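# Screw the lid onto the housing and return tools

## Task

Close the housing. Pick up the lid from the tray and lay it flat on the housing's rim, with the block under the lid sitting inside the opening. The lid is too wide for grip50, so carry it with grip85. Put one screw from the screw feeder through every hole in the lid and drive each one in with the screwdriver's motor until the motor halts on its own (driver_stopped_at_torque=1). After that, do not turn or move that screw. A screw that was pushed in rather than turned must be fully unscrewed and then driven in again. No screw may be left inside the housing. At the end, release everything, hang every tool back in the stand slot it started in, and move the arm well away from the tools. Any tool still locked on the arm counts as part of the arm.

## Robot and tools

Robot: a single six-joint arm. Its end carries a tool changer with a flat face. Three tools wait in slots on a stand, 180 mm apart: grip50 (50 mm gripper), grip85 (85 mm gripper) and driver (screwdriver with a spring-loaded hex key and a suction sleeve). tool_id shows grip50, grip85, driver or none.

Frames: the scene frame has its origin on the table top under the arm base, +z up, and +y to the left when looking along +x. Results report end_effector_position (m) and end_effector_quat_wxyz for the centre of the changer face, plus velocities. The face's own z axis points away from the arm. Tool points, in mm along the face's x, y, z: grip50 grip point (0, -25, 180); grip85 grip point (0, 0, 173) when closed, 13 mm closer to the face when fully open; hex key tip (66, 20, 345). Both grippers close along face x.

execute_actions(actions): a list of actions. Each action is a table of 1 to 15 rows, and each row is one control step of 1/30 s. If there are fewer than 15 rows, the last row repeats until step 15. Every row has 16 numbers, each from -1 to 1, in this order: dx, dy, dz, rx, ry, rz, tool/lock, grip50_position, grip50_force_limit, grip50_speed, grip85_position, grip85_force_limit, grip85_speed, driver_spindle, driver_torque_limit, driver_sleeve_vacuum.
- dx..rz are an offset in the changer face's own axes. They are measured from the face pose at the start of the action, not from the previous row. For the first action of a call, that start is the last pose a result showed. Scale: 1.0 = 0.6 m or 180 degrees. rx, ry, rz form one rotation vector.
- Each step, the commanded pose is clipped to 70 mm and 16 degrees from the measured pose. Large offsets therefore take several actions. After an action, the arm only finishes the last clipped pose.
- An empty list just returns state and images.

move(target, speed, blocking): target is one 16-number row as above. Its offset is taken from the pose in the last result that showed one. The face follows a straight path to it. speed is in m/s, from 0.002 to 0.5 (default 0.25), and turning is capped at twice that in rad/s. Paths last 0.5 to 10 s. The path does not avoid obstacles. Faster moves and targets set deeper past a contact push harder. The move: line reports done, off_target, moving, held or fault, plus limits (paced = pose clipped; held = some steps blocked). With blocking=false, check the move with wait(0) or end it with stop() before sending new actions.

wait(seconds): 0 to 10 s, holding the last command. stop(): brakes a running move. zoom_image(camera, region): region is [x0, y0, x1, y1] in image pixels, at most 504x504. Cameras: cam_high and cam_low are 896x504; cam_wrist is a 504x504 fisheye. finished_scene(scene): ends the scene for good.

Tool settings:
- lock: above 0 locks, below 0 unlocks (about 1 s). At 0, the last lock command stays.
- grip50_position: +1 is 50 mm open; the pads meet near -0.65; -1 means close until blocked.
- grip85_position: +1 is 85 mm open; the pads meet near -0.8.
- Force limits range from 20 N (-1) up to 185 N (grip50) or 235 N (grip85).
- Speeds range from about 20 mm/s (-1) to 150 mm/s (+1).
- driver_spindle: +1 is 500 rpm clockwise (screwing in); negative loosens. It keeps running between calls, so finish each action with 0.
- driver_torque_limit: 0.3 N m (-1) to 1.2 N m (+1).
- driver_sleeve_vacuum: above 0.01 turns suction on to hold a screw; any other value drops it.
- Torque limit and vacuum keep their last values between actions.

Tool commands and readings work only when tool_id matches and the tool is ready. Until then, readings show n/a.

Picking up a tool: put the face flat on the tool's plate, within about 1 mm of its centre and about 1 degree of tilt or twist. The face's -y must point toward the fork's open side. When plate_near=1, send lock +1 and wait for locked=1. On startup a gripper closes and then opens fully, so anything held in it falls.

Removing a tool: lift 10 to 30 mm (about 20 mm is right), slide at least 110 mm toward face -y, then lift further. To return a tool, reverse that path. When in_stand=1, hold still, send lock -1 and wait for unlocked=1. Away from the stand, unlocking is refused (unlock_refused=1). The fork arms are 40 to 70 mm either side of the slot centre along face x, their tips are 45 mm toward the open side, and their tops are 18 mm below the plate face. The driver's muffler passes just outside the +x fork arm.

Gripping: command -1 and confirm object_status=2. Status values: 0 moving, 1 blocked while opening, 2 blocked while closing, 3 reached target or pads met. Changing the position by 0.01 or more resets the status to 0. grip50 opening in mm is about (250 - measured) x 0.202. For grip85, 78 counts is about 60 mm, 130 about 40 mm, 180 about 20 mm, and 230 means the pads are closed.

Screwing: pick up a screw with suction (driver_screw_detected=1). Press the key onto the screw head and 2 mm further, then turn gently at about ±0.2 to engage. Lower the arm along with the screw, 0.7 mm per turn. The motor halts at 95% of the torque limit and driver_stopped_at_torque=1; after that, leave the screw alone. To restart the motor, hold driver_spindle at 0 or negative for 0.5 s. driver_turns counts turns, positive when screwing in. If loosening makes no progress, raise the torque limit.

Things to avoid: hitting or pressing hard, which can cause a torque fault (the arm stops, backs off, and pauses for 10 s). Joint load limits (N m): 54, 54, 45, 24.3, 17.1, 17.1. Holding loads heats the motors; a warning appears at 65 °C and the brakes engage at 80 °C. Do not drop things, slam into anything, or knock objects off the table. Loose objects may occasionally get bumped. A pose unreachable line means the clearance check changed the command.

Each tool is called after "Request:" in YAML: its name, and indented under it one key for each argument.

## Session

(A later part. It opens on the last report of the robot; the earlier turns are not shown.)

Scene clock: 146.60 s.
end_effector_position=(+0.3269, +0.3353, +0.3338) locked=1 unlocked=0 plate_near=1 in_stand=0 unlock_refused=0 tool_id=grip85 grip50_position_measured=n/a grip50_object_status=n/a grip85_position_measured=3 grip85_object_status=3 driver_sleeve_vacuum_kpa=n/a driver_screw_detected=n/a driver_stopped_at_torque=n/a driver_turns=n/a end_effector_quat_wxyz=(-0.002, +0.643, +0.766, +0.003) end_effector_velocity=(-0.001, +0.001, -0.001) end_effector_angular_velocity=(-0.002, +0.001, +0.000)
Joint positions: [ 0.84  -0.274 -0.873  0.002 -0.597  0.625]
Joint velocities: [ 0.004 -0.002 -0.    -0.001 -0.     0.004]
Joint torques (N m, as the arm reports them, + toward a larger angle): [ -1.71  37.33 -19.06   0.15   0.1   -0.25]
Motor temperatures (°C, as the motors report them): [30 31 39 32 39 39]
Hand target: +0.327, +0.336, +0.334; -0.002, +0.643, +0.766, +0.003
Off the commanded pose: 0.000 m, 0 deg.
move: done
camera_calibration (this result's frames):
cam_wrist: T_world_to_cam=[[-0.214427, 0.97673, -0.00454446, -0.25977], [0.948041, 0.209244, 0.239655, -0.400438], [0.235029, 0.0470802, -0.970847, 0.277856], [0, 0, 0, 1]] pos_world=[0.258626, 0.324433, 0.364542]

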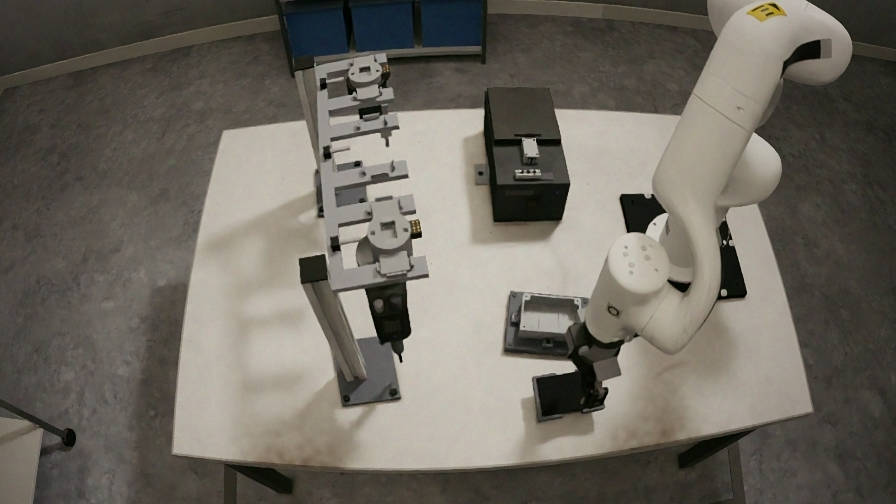

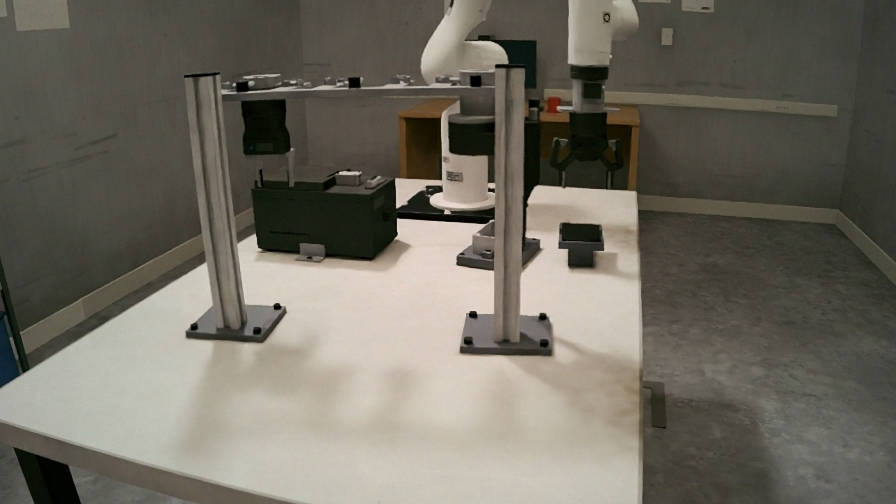

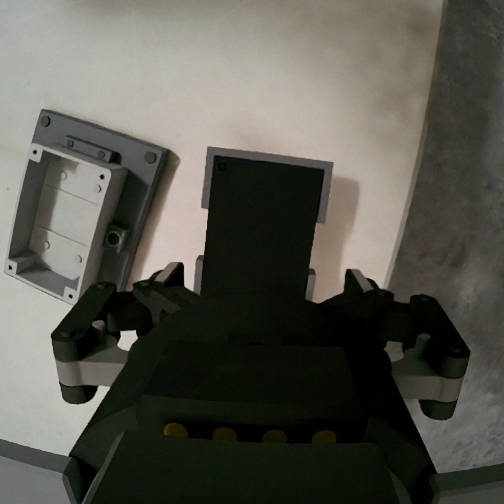

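Request:
move:
  target: [-0.0067,-0.0097,0.09,0,0,0.028,0,1,0,0,1,0,0,0,0,0]
  speed: 0.12

Scene clock: 176.90 s.
end_effector_position=(+0.3220, +0.3308, +0.2801) locked=1 unlocked=0 plate_near=1 in_stand=0 unlock_refused=0 tool_id=grip85 grip50_position_measured=n/a grip50_object_status=n/a grip85_position_measured=3 grip85_object_status=3 driver_sleeve_vacuum_kpa=n/a driver_screw_detected=n/a driver_stopped_at_torque=n/a driver_turns=n/a end_effector_quat_wxyz=(-0.002, +0.676, +0.737, +0.003) end_effector_velocity=(-0.000, +0.000, -0.001) end_effector_angular_velocity=(-0.000, -0.001, -0.002)
Joint positions: [ 0.84  -0.355 -0.826  0.002 -0.47   0.713]
Joint velocities: [ 0.001 -0.001  0.001 -0.001  0.002  0.004]
Joint torques (N m, as the arm reports them, + toward a larger angle): [ -2.31  39.04 -17.19   0.24  -0.03  -0.23]
Motor temperatures (°C, as the motors report them): [30 31 39 32 39 39]
Hand target: +0.322, +0.331, +0.280; -0.002, +0.676, +0.737, +0.003
Off the commanded pose: 0.000 m, 0 deg.
move: done
camera_calibration (this result's frames):
cam_wrist: T_world_to_cam=[[-0.127844, 0.991786, -0.00416085, -0.289611], [0.962807, 0.125113, 0.239479, -0.358861], [0.238033, 0.0266098, -0.970893, 0.232841], [0, 0, 0, 1]] pos_world=[0.253065, 0.325934, 0.310798]

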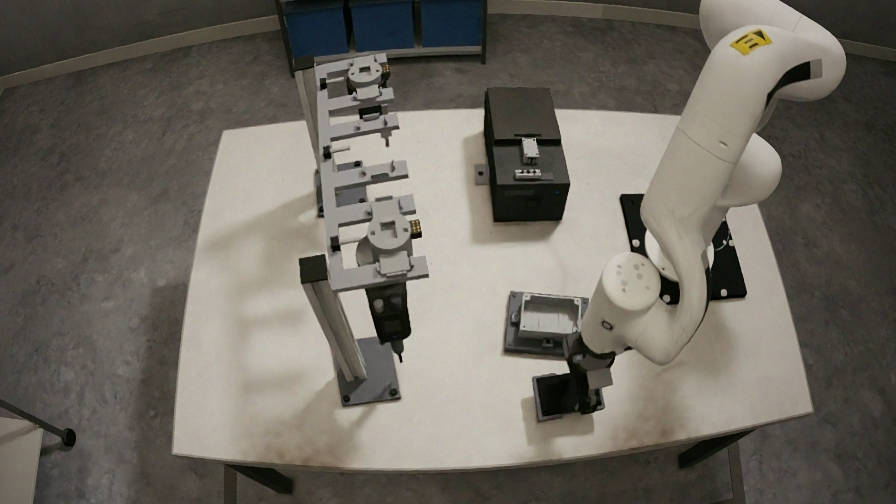

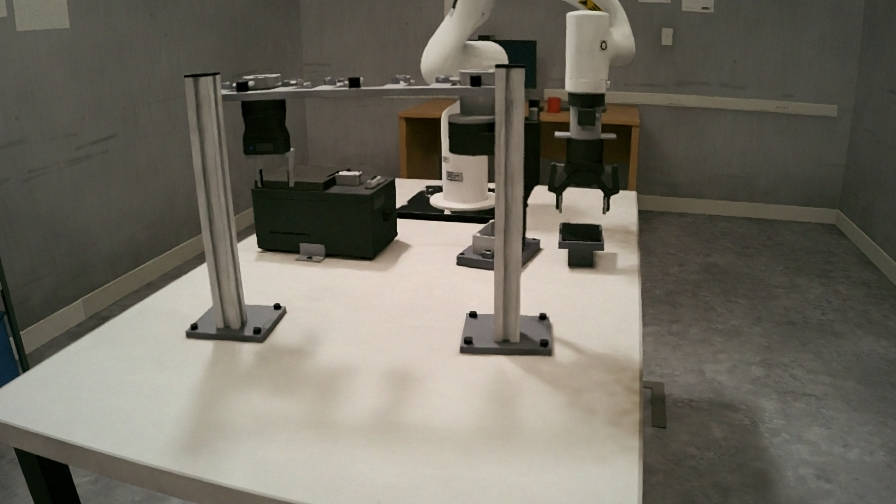

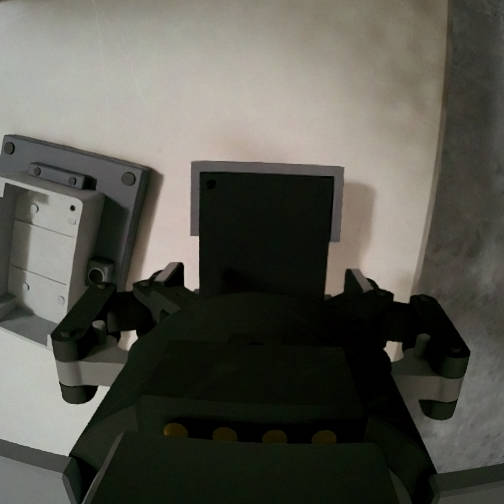

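Request:
zoom_image:
  camera: "cam_low"
  region: [520,160,660,280]

Request:
zoom_image:
  camera: "cam_wrist"
  region: [150,140,390,320]

Region (520, 160, 660, 280) of cam_low's 896x504 image, scaled by 3.600, with more detail than that image has; it fills the top 432 rows of this view, and the rest is white.

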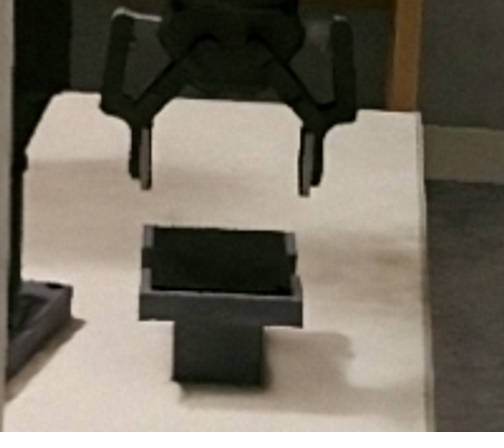

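Region (150, 140, 390, 320) of cam_wrist's 504x504 image, scaled by 2.100, with more detail than that image has; it fills the top 378 rows of this view, and the rest is white.

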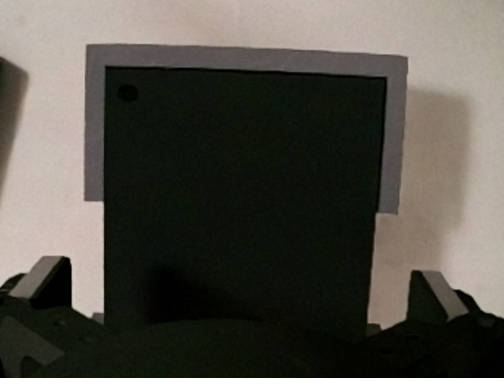

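Request:
move:
  target: [0,0,0.065,0,0,0,0,1,0,0,1,0,0,0,0,0]
  speed: 0.08

Request:
zoom_image:
  camera: "cam_low"
  region: [520,160,660,280]

Request:
zoom_image:
  camera: "cam_high"
  region: [510,330,650,440]

Scene clock: 217.53 s.
end_effector_position=(+0.3221, +0.3311, +0.2413) locked=1 unlocked=0 plate_near=1 in_stand=0 unlock_refused=0 tool_id=grip85 grip50_position_measured=n/a grip50_object_status=n/a grip85_position_measured=3 grip85_object_status=3 driver_sleeve_vacuum_kpa=n/a driver_screw_detected=n/a driver_stopped_at_torque=n/a driver_turns=n/a end_effector_quat_wxyz=(-0.002, +0.676, +0.737, +0.003) end_effector_velocity=(-0.000, +0.000, -0.001) end_effector_angular_velocity=(+0.001, -0.001, +0.001)
Joint positions: [ 0.84  -0.433 -0.818  0.003 -0.383  0.713]
Joint velocities: [ 0.001 -0.001  0.     0.     0.003 -0.   ]
Joint torques (N m, as the arm reports them, + toward a larger angle): [ -1.57  41.43 -16.34   0.23  -0.06  -0.25]
Motor temperatures (°C, as the motors report them): [30 31 39 32 39 39]
Hand target: +0.322, +0.331, +0.241; -0.002, +0.676, +0.737, +0.003
Off the commanded pose: 0.000 m, 0 deg.
move: done
camera_calibration (this result's frames):
cam_wrist: T_world_to_cam=[[-0.127777, 0.991795, -0.00406557, -0.290117], [0.962738, 0.125017, 0.239803, -0.349745], [0.238344, 0.0267273, -0.970813, 0.194966], [0, 0, 0, 1]] pos_world=[0.253174, 0.326249, 0.271966]

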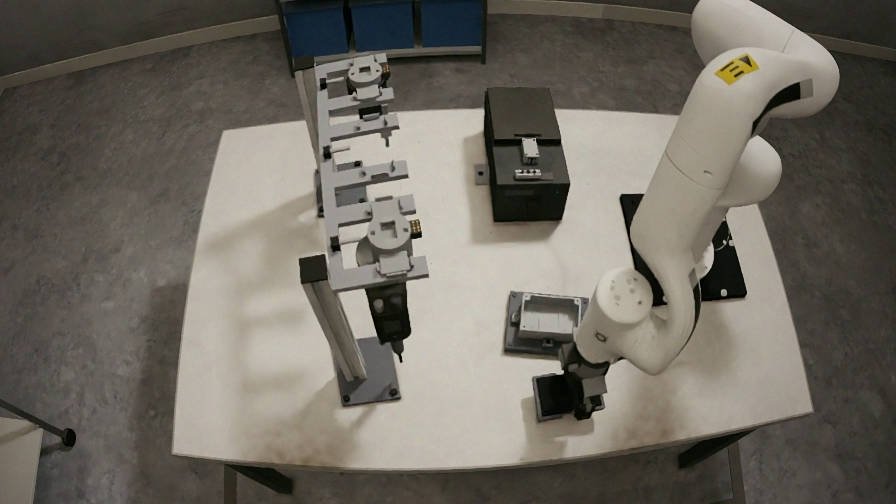

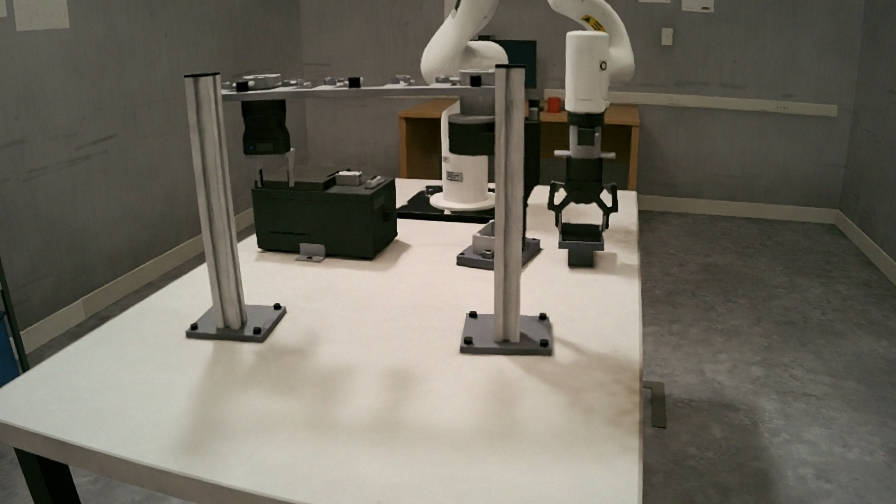

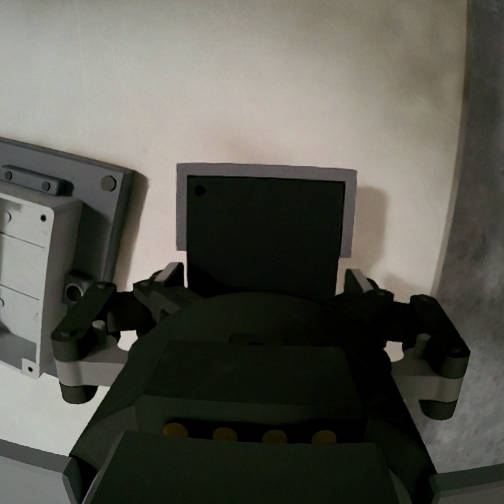

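Region (520, 160, 660, 280) of cam_low's 896x504 image, scaled by 3.600, with more detail than that image has; it fills the top 432 rows of this view, and the rest is white.

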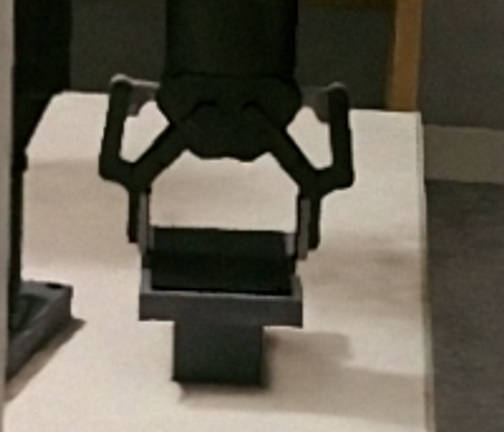

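Region (510, 330, 650, 440) of cam_high's 896x504 image, scaled by 3.600, with more detail than that image has; it fills the top 396 rows of this view, and the rest is white.

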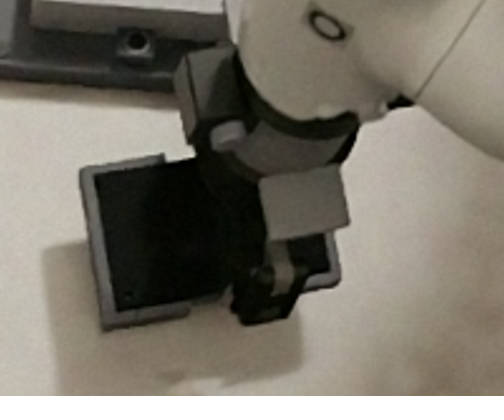

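Request:
move:
  target: [0.0008,0,0.015,0,0,0,0,1,0,0,1,0,0,0,0,0]
  speed: 0.03

Request:
zoom_image:
  camera: "cam_low"
  region: [530,190,640,280]

Scene clock: 230.83 s.
end_effector_position=(+0.3221, +0.3316, +0.2323) locked=1 unlocked=0 plate_near=1 in_stand=0 unlock_refused=0 tool_id=grip85 grip50_position_measured=n/a grip50_object_status=n/a grip85_position_measured=3 grip85_object_status=3 driver_sleeve_vacuum_kpa=n/a driver_screw_detected=n/a driver_stopped_at_torque=n/a driver_turns=n/a end_effector_quat_wxyz=(-0.002, +0.676, +0.737, +0.003) end_effector_velocity=(+0.000, +0.000, -0.001) end_effector_angular_velocity=(+0.001, -0.001, +0.000)
Joint positions: [ 0.841 -0.453 -0.818  0.003 -0.364  0.714]
Joint velocities: [-0.    -0.001 -0.    -0.001  0.003  0.   ]
Joint torques (N m, as the arm reports them, + toward a larger angle): [ -1.47  41.84 -15.79   0.11   0.03  -0.24]
Motor temperatures (°C, as the motors report them): [30 31 39 32 39 39]
Hand target: +0.322, +0.332, +0.232; -0.002, +0.676, +0.737, +0.003
Off the commanded pose: 0.000 m, 0 deg.
move: done
camera_calibration (this result's frames):
cam_wrist: T_world_to_cam=[[-0.127766, 0.991796, -0.00409545, -0.290682], [0.962737, 0.125013, 0.239811, -0.347643], [0.238355, 0.0266968, -0.970811, 0.186292], [0, 0, 0, 1]] pos_world=[0.253146, 0.326784, 0.263032]

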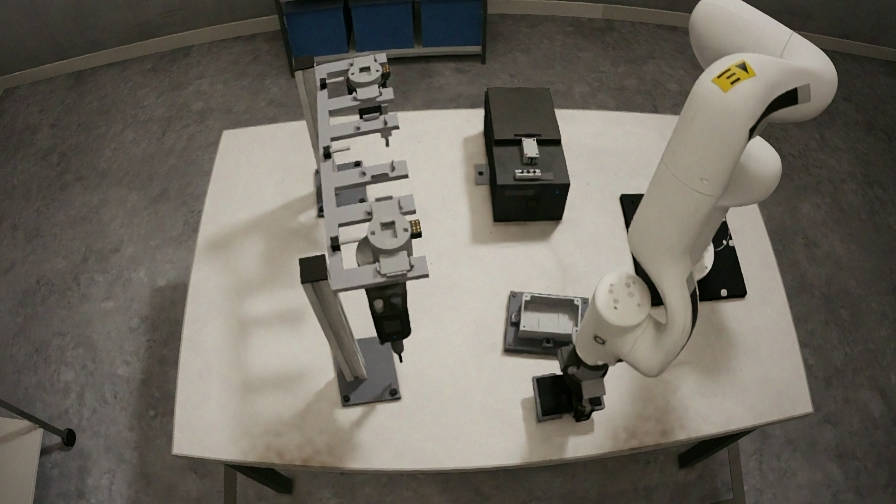

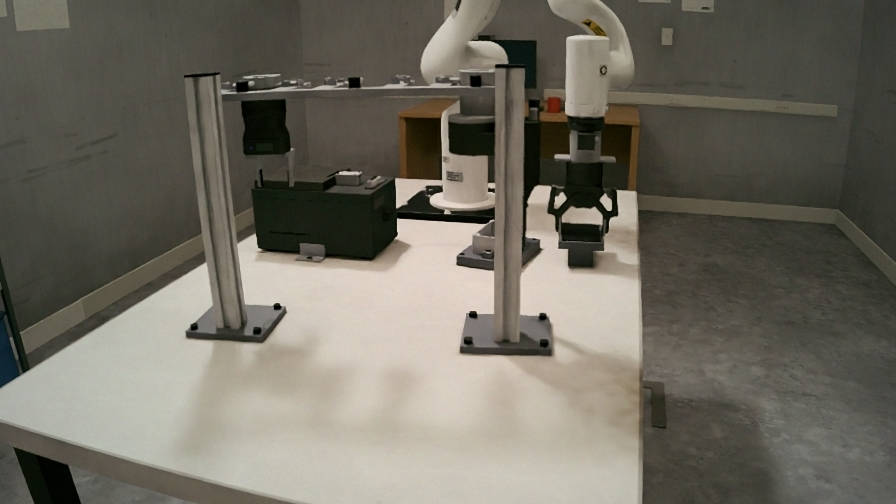

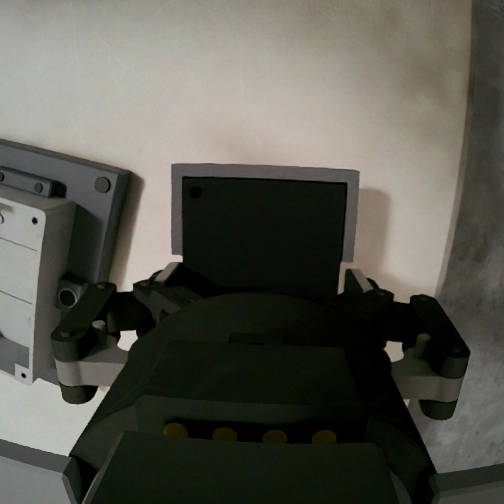

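Region (530, 190, 640, 280) of cam_low's 896x504 image, scaled by 4.582, with more detail than that image has; it fills the top 412 rows of this view, and the rest is white.

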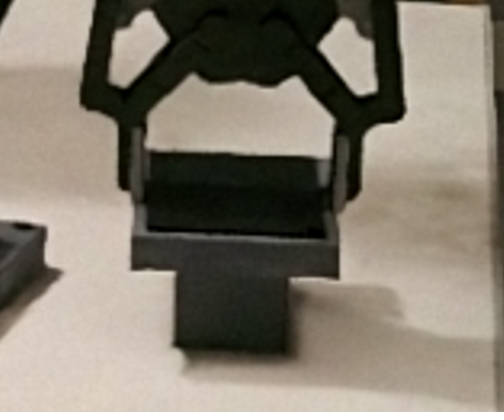

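Request:
execute_actions:
  actions:
    - [[0,0,0.0033,0,0,0,0,1,0,0,1,0,0,0,0,0]]
    - [[0,0,0.0033,0,0,0,0,1,0,0,1,0,0,0,0,0]]

Request:
zoom_image:
  camera: "cam_high"
  region: [520,350,630,440]

Scene clock: 239.73 s.
end_effector_position=(+0.3221, +0.3316, +0.2284) locked=1 unlocked=0 plate_near=1 in_stand=0 unlock_refused=0 tool_id=grip85 grip50_position_measured=n/a grip50_object_status=n/a grip85_position_measured=3 grip85_object_status=3 driver_sleeve_vacuum_kpa=n/a driver_screw_detected=n/a driver_stopped_at_torque=n/a driver_turns=n/a end_effector_quat_wxyz=(-0.002, +0.676, +0.737, +0.004) end_effector_velocity=(+0.000, +0.000, -0.000) end_effector_angular_velocity=(+0.001, -0.001, +0.000)
Joint positions: [ 0.841 -0.461 -0.818  0.003 -0.355  0.714]
Joint velocities: [-0.    -0.    -0.001 -0.     0.002 -0.   ]
Joint torques (N m, as the arm reports them, + toward a larger angle): [ -1.64  41.51 -15.25  -0.06   0.11  -0.31]
Motor temperatures (°C, as the motors report them): [30 31 39 32 39 39]
Hand target: +0.322, +0.332, +0.228; -0.002, +0.676, +0.737, +0.004
Off the commanded pose: 0.000 m, 0 deg.
Step readings (end_effector_position; steps 1 to 15: 1st action; 16 to 30: 2nd action):
0: (+0.3221, +0.3316, +0.2323)
1: (+0.3221, +0.3316, +0.2323)
2: (+0.3221, +0.3316, +0.2320)
4: (+0.3221, +0.3316, +0.2311)
8: (+0.3221, +0.3316, +0.2304)
15: (+0.3221, +0.3316, +0.2304)
16: (+0.3221, +0.3316, +0.2304)
17: (+0.3221, +0.3317, +0.2301)
19: (+0.3221, +0.3317, +0.2292)
23: (+0.3221, +0.3316, +0.2284)
30: end_effector_position above
camera_calibration (this result's frames):
cam_wrist: T_world_to_cam=[[-0.12776, 0.991797, -0.00407056, -0.290742], [0.962726, 0.125, 0.239862, -0.346727], [0.238403, 0.026726, -0.970798, 0.182442], [0, 0, 0, 1]] pos_world=[0.253163, 0.326822, 0.259097]

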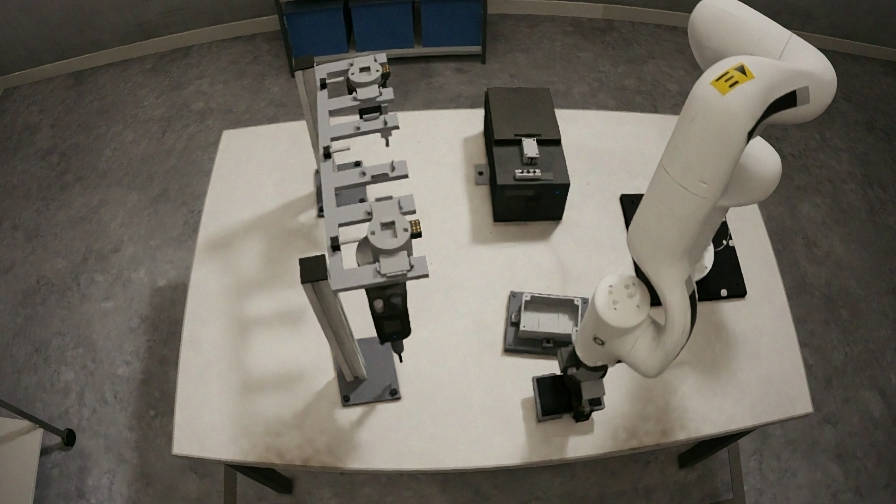

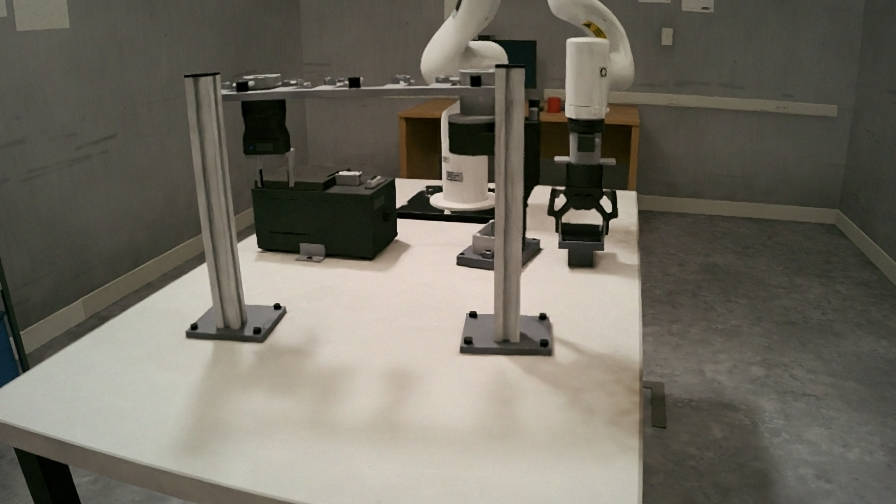

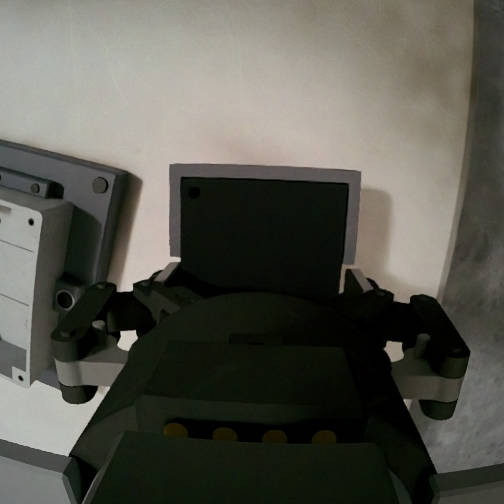

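Region (520, 350, 630, 440) of cam_high's 896x504 image, scaled by 4.582, with more detail than that image has; it fills the top 412 rows of this view, and the rest is white.

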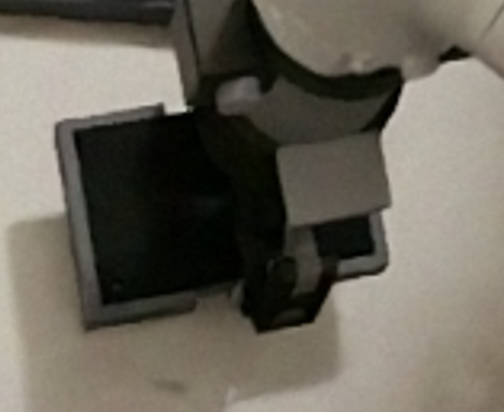

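Request:
execute_actions:
  actions:
    - [[0,0,0,0,0,0,0,1,0,0,-1,-0.4,-0.6,0,0,0]]
    - [[0,0,0,0,0,0,0,1,0,0,-1,-0.4,-0.6,0,0,0]]

Scene clock: 250.63 s.
end_effector_position=(+0.3220, +0.3310, +0.2288) locked=1 unlocked=0 plate_near=1 in_stand=0 unlock_refused=0 tool_id=grip85 grip50_position_measured=n/a grip50_object_status=n/a grip85_position_measured=22 grip85_object_status=2 driver_sleeve_vacuum_kpa=n/a driver_screw_detected=n/a driver_stopped_at_torque=n/a driver_turns=n/a end_effector_quat_wxyz=(-0.002, +0.676, +0.737, +0.002) end_effector_velocity=(+0.001, +0.000, +0.000) end_effector_angular_velocity=(+0.001, -0.001, -0.000)
Joint positions: [ 0.84  -0.46  -0.818  0.002 -0.36   0.713]
Joint velocities: [-0.001 -0.    -0.001  0.     0.002 -0.   ]
Joint torques (N m, as the arm reports them, + toward a larger angle): [ 11.25  27.46 -14.67   2.8    5.32   0.07]
Motor temperatures (°C, as the motors report them): [30 31 39 32 39 39]
Hand target: +0.322, +0.331, +0.229; -0.002, +0.676, +0.737, +0.002
Off the commanded pose: 0.000 m, 0 deg.
Step readings (end_effector_position; steps 1 to 15: 1st action; 16 to 30: 2nd action):
0: (+0.3221, +0.3316, +0.2284)
1: (+0.3221, +0.3316, +0.2284)
2: (+0.3221, +0.3316, +0.2284)
4: (+0.3220, +0.3313, +0.2284)
8: (+0.3221, +0.3310, +0.2289)
15: (+0.3220, +0.3311, +0.2288)
16: (+0.3220, +0.3311, +0.2288)
17: (+0.3220, +0.3311, +0.2288)
19: (+0.3220, +0.3310, +0.2288)
23: (+0.3220, +0.3310, +0.2288)
30: end_effector_position above
camera_calibration (this result's frames):
cam_wrist: T_world_to_cam=[[-0.127682, 0.991795, -0.00637693, -0.289661], [0.963295, 0.125538, 0.237283, -0.34641], [0.236136, 0.0241538, -0.97142, 0.184638], [0, 0, 0, 1]] pos_world=[0.253111, 0.326312, 0.259711]

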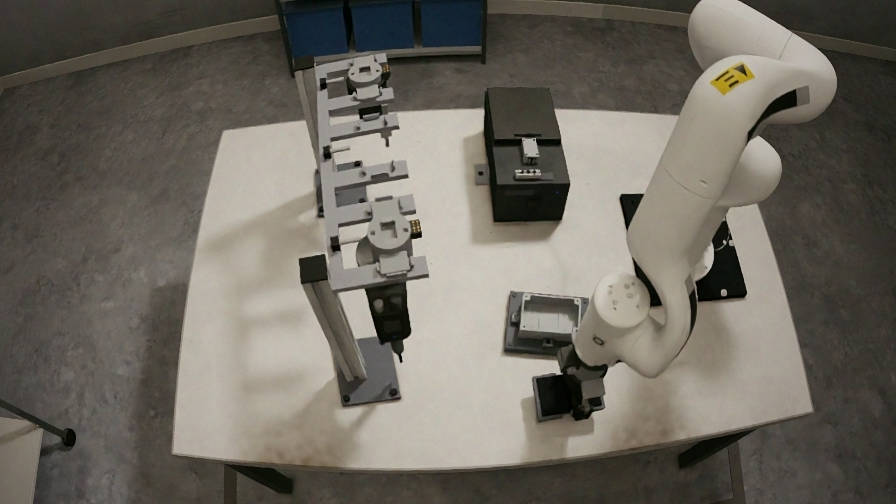

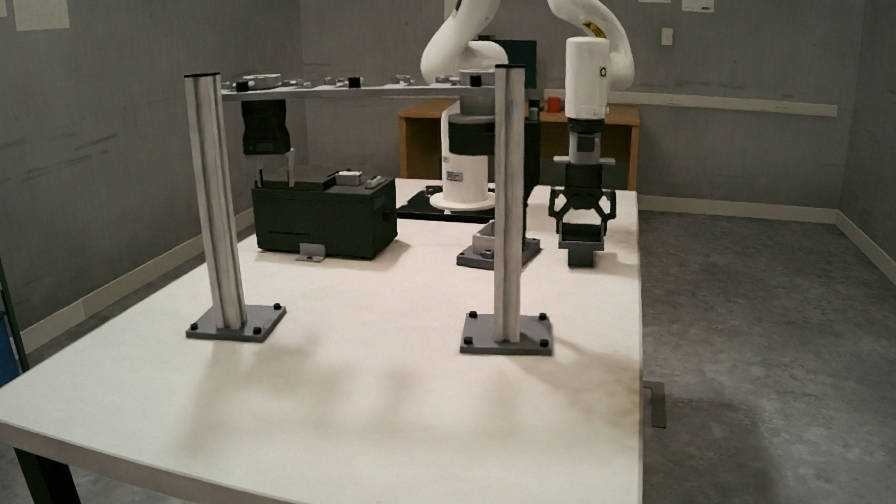

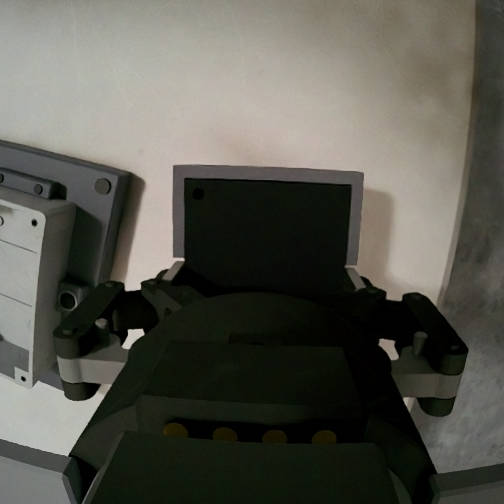

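Request:
execute_actions:
  actions:
    - [[-0.0012,0,-0.0015,0,0,0,0,1,0,0,-1,-0.4,-0.6,0,0,0]]

Scene clock: 268.27 s.
end_effector_position=(+0.3219, +0.3305, +0.2292) locked=1 unlocked=0 plate_near=1 in_stand=0 unlock_refused=0 tool_id=grip85 grip50_position_measured=n/a grip50_object_status=n/a grip85_position_measured=22 grip85_object_status=2 driver_sleeve_vacuum_kpa=n/a driver_screw_detected=n/a driver_stopped_at_torque=n/a driver_turns=n/a end_effector_quat_wxyz=(-0.002, +0.676, +0.737, +0.002) end_effector_velocity=(-0.000, -0.000, +0.000) end_effector_angular_velocity=(-0.002, +0.001, +0.001)
Joint positions: [ 0.84  -0.458 -0.817  0.003 -0.358  0.712]
Joint velocities: [-0.     0.     0.    -0.    -0.003 -0.001]
Joint torques (N m, as the arm reports them, + toward a larger angle): [  2.03  46.97 -17.04   1.22   0.45  -0.14]
Motor temperatures (°C, as the motors report them): [30 31 39 33 40 39]
Hand target: +0.322, +0.330, +0.230; -0.002, +0.676, +0.737, +0.002
Off the commanded pose: 0.001 m, 0 deg.
Step readings (end_effector_position):
0: (+0.3220, +0.3310, +0.2288)
1: (+0.3220, +0.3310, +0.2288)
2: (+0.3220, +0.3310, +0.2289)
4: (+0.3219, +0.3307, +0.2290)
8: (+0.3219, +0.3306, +0.2291)
15: end_effector_position above
camera_calibration (this result's frames):
cam_wrist: T_world_to_cam=[[-0.127808, 0.991783, -0.0055668, -0.289292], [0.963099, 0.125448, 0.238124, -0.346469], [0.236865, 0.0250726, -0.971219, 0.184436], [0, 0, 0, 1]] pos_world=[0.253023, 0.325754, 0.26002]

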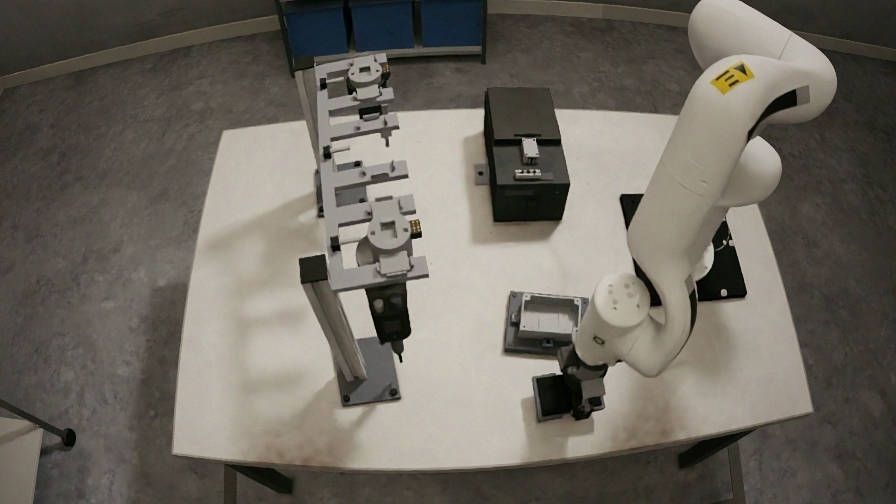

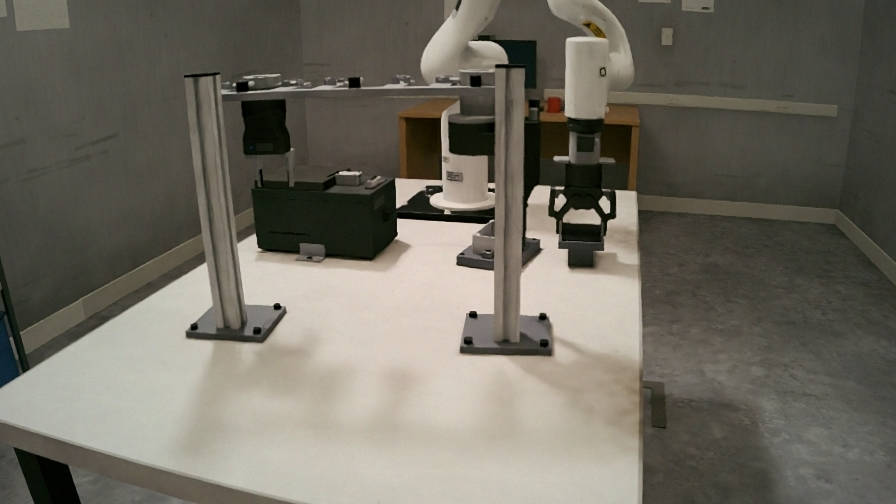

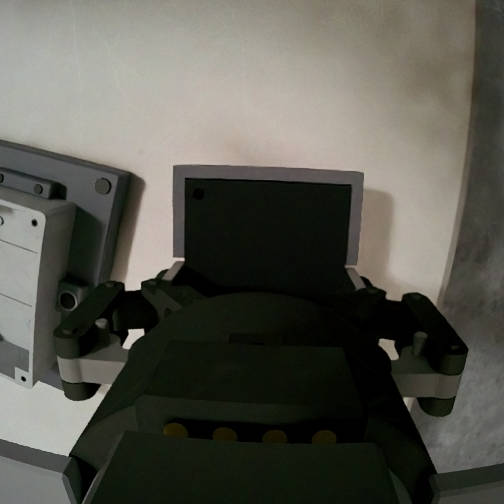

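Relieved. Lift slowly.

Request:
move:
  target: [0,0,-0.05,0,0,0,0,1,0,0,-1,-0.4,-0.6,0,0,0]
  speed: 0.04

Request:
zoom_image:
  camera: "cam_low"
  region: [520,170,660,280]

Scene clock: 282.53 s.
end_effector_position=(+0.3245, +0.3328, +0.2259) locked=1 unlocked=0 plate_near=1 in_stand=0 unlock_refused=0 tool_id=grip85 grip50_position_measured=n/a grip50_object_status=n/a grip85_position_measured=24 grip85_object_status=2 driver_sleeve_vacuum_kpa=n/a driver_screw_detected=n/a driver_stopped_at_torque=n/a driver_turns=n/a end_effector_quat_wxyz=(-0.003, +0.676, +0.737, -0.013) end_effector_velocity=(-0.000, +0.000, +0.000) end_effector_angular_velocity=(+0.001, -0.000, +0.000)
Joint positions: [ 0.839 -0.48  -0.84   0.002 -0.39   0.712]
Joint velocities: [ 0.001  0.    -0.     0.001  0.    -0.   ]
Joint torques (N m, as the arm reports them, + toward a larger angle): [ -4.09 -94.81  22.48  -2.1   14.86  -1.5 ]
Motor temperatures (°C, as the motors report them): [30 31 39 32 42 39]
Hand target: +0.316, +0.324, +0.207; -0.003, +0.676, +0.736, -0.023
Off the commanded pose: 0.033 m, 2 deg.
TORQUE FAULT: the external load on joint 2 (shoulder) reached its load limit, and the arm stopped for 10 seconds. That time counts as 20 of the actions that you can send in this scene. The arm's remaining commands of this call were not run. Joint 2 (shoulder) moved back by up to 3 degrees. The arm holds there, with the lock and driver_spindle numbers at 0 and the other tool numbers unchanged, and accepts commands again: back off and push less far. The arm stops again, at the same cost, whenever a joint's load reaches its limit.
move: fault
camera_calibration (this result's frames):
cam_wrist: T_world_to_cam=[[-0.128168, 0.991453, -0.0243729, -0.286818], [0.96785, 0.130404, 0.215084, -0.346396], [0.216424, 0.00397746, -0.976291, 0.195372], [0, 0, 0, 1]] pos_world=[0.256216, 0.32876, 0.258253]

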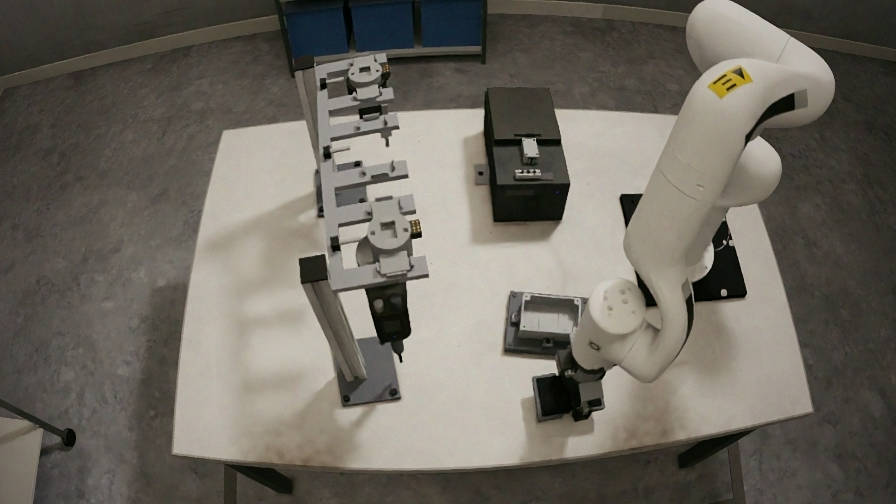

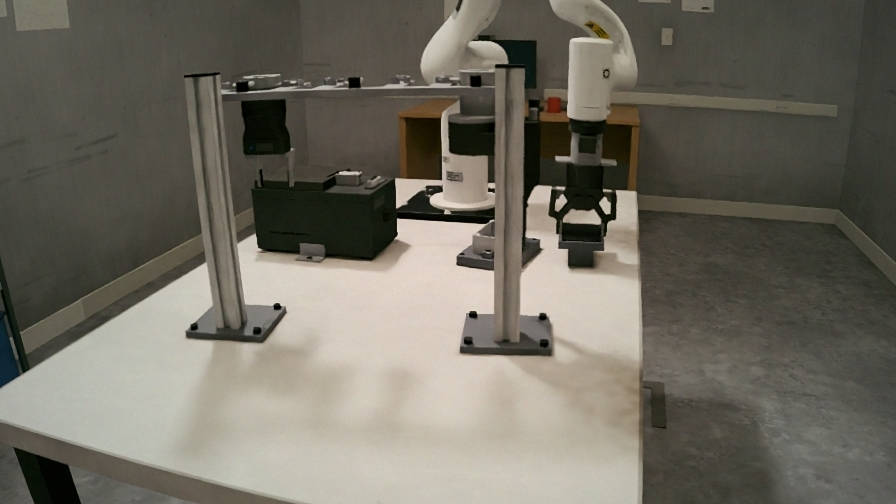

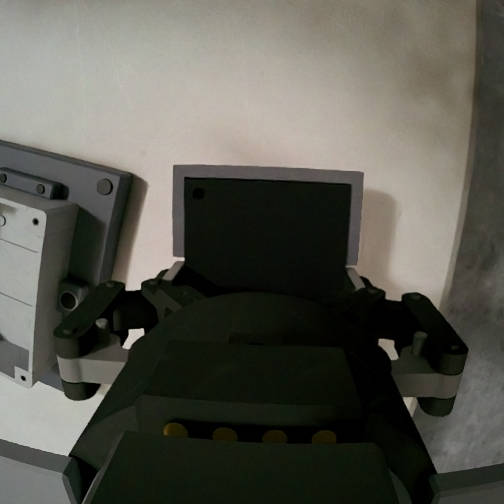

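Region (520, 170, 660, 280) of cam_low's 896x504 image, scaled by 3.600, with more detail than that image has; it fills the top 396 rows of this view, and the rest is white.

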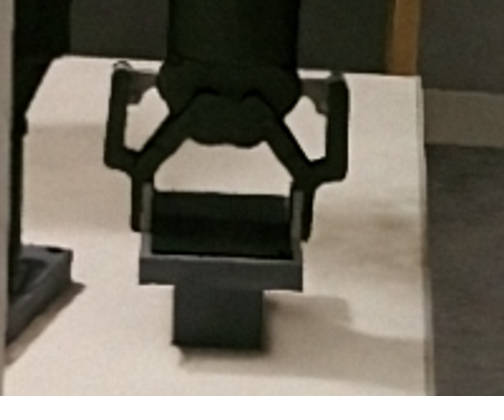

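Request:
execute_actions:
  actions:
    - [[0,0,0,0,0,0,0,1,0,0,1,-0.4,0,0,0,0]]
    - [[0,0,-0.012,0,0,0,0,1,0,0,1,-0.4,0,0,0,0]]

Scene clock: 292.60 s.
end_effector_position=(+0.3298, +0.3383, +0.2505) locked=1 unlocked=0 plate_near=1 in_stand=0 unlock_refused=0 tool_id=grip85 grip50_position_measured=n/a grip50_object_status=n/a grip85_position_measured=27 grip85_object_status=2 driver_sleeve_vacuum_kpa=n/a driver_screw_detected=n/a driver_stopped_at_torque=n/a driver_turns=n/a end_effector_quat_wxyz=(-0.002, +0.676, +0.736, +0.013) end_effector_velocity=(+0.000, +0.000, -0.000) end_effector_angular_velocity=(+0.001, -0.001, +0.001)
Joint positions: [ 0.839 -0.428 -0.84   0.002 -0.39   0.712]
Joint velocities: [ 0.    -0.     0.    -0.     0.002  0.   ]
Joint torques (N m, as the arm reports them, + toward a larger angle): [ -1.17  42.98 -17.17  -0.11   0.18  -0.25]
Motor temperatures (°C, as the motors report them): [30 31 39 32 42 39]
Hand target: +0.330, +0.338, +0.251; -0.002, +0.676, +0.736, +0.013
Off the commanded pose: 0.026 m, 3 deg.
TORQUE FAULT: the external load on joint 2 (shoulder) reached its load limit, and the arm stopped for 10 seconds. That time counts as 7 of the actions that you can send in this scene; the call itself counts as one more. The arm ran no command of this call. Joint 2 (shoulder) moved back by up to 3 degrees. The arm holds there, with the lock and driver_spindle numbers at 0 and the other tool numbers unchanged, and accepts commands again: back off and push less far. The arm stops again, at the same cost, whenever a joint's load reaches its limit.
Step readings (end_effector_position):
0: (+0.3298, +0.3383, +0.2505)
1: (+0.3298, +0.3383, +0.2505)
2: (+0.3298, +0.3383, +0.2505)
4: (+0.3298, +0.3383, +0.2505)
8: (+0.3298, +0.3383, +0.2505)
15: (+0.3298, +0.3383, +0.2505)
camera_calibration (this result's frames):
cam_wrist: T_world_to_cam=[[-0.127681, 0.991781, 0.0081935, -0.299325], [0.959294, 0.121392, 0.254987, -0.361745], [0.251897, 0.0404171, -0.96691, 0.191857], [0, 0, 0, 1]] pos_world=[0.260473, 0.333024, 0.280202]

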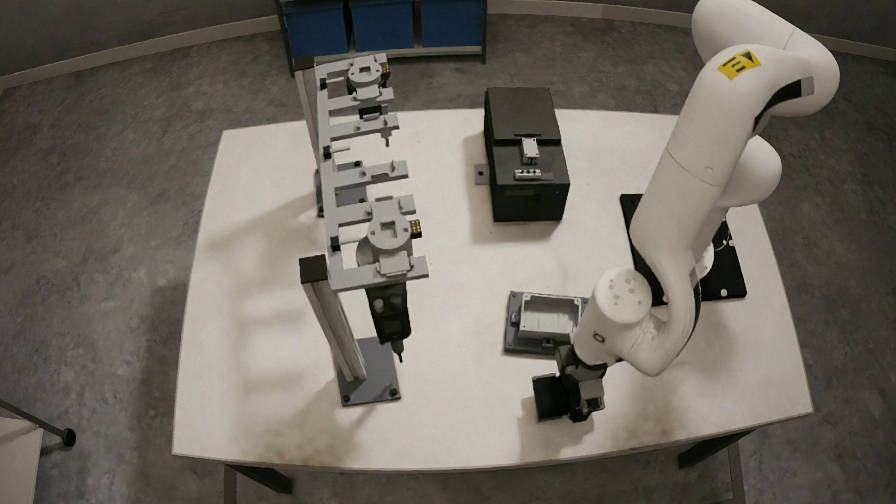

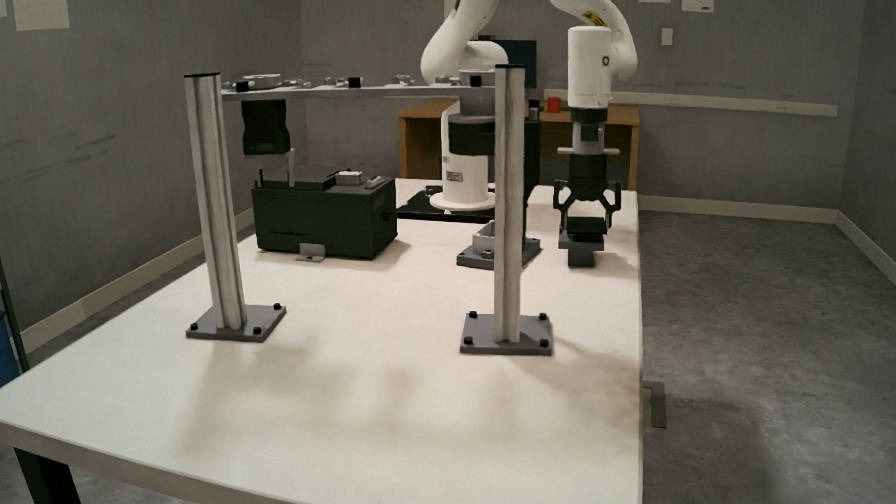

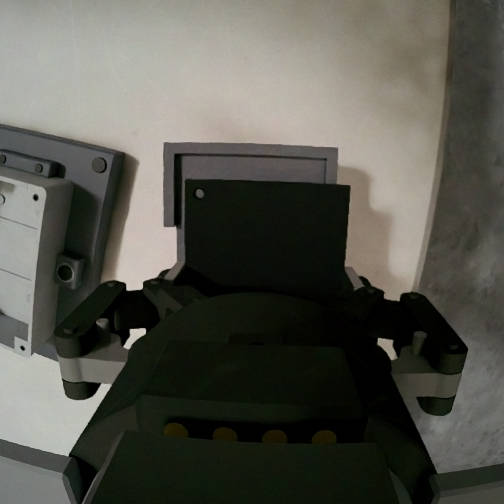

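Request:
zoom_image:
  camera: "cam_low"
  region: [520,160,660,280]

Request:
zoom_image:
  camera: "cam_high"
  region: [500,330,650,440]

Region (520, 160, 660, 280) of cam_low's 896x504 image, scaled by 3.600, with more detail than that image has; it fills the top 432 rows of this view, and the rest is white.

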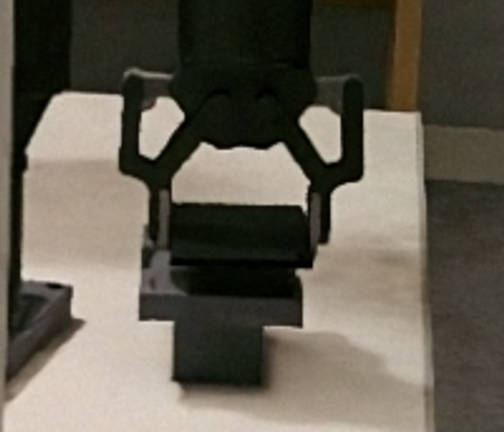

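Region (500, 330, 650, 440) of cam_high's 896x504 image, scaled by 3.360, with more detail than that image has; it fills the top 370 rows of this view, and the rest is white.

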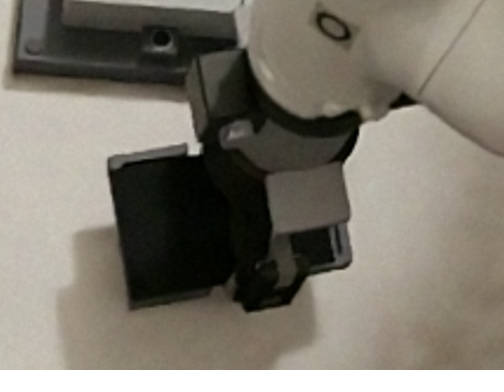

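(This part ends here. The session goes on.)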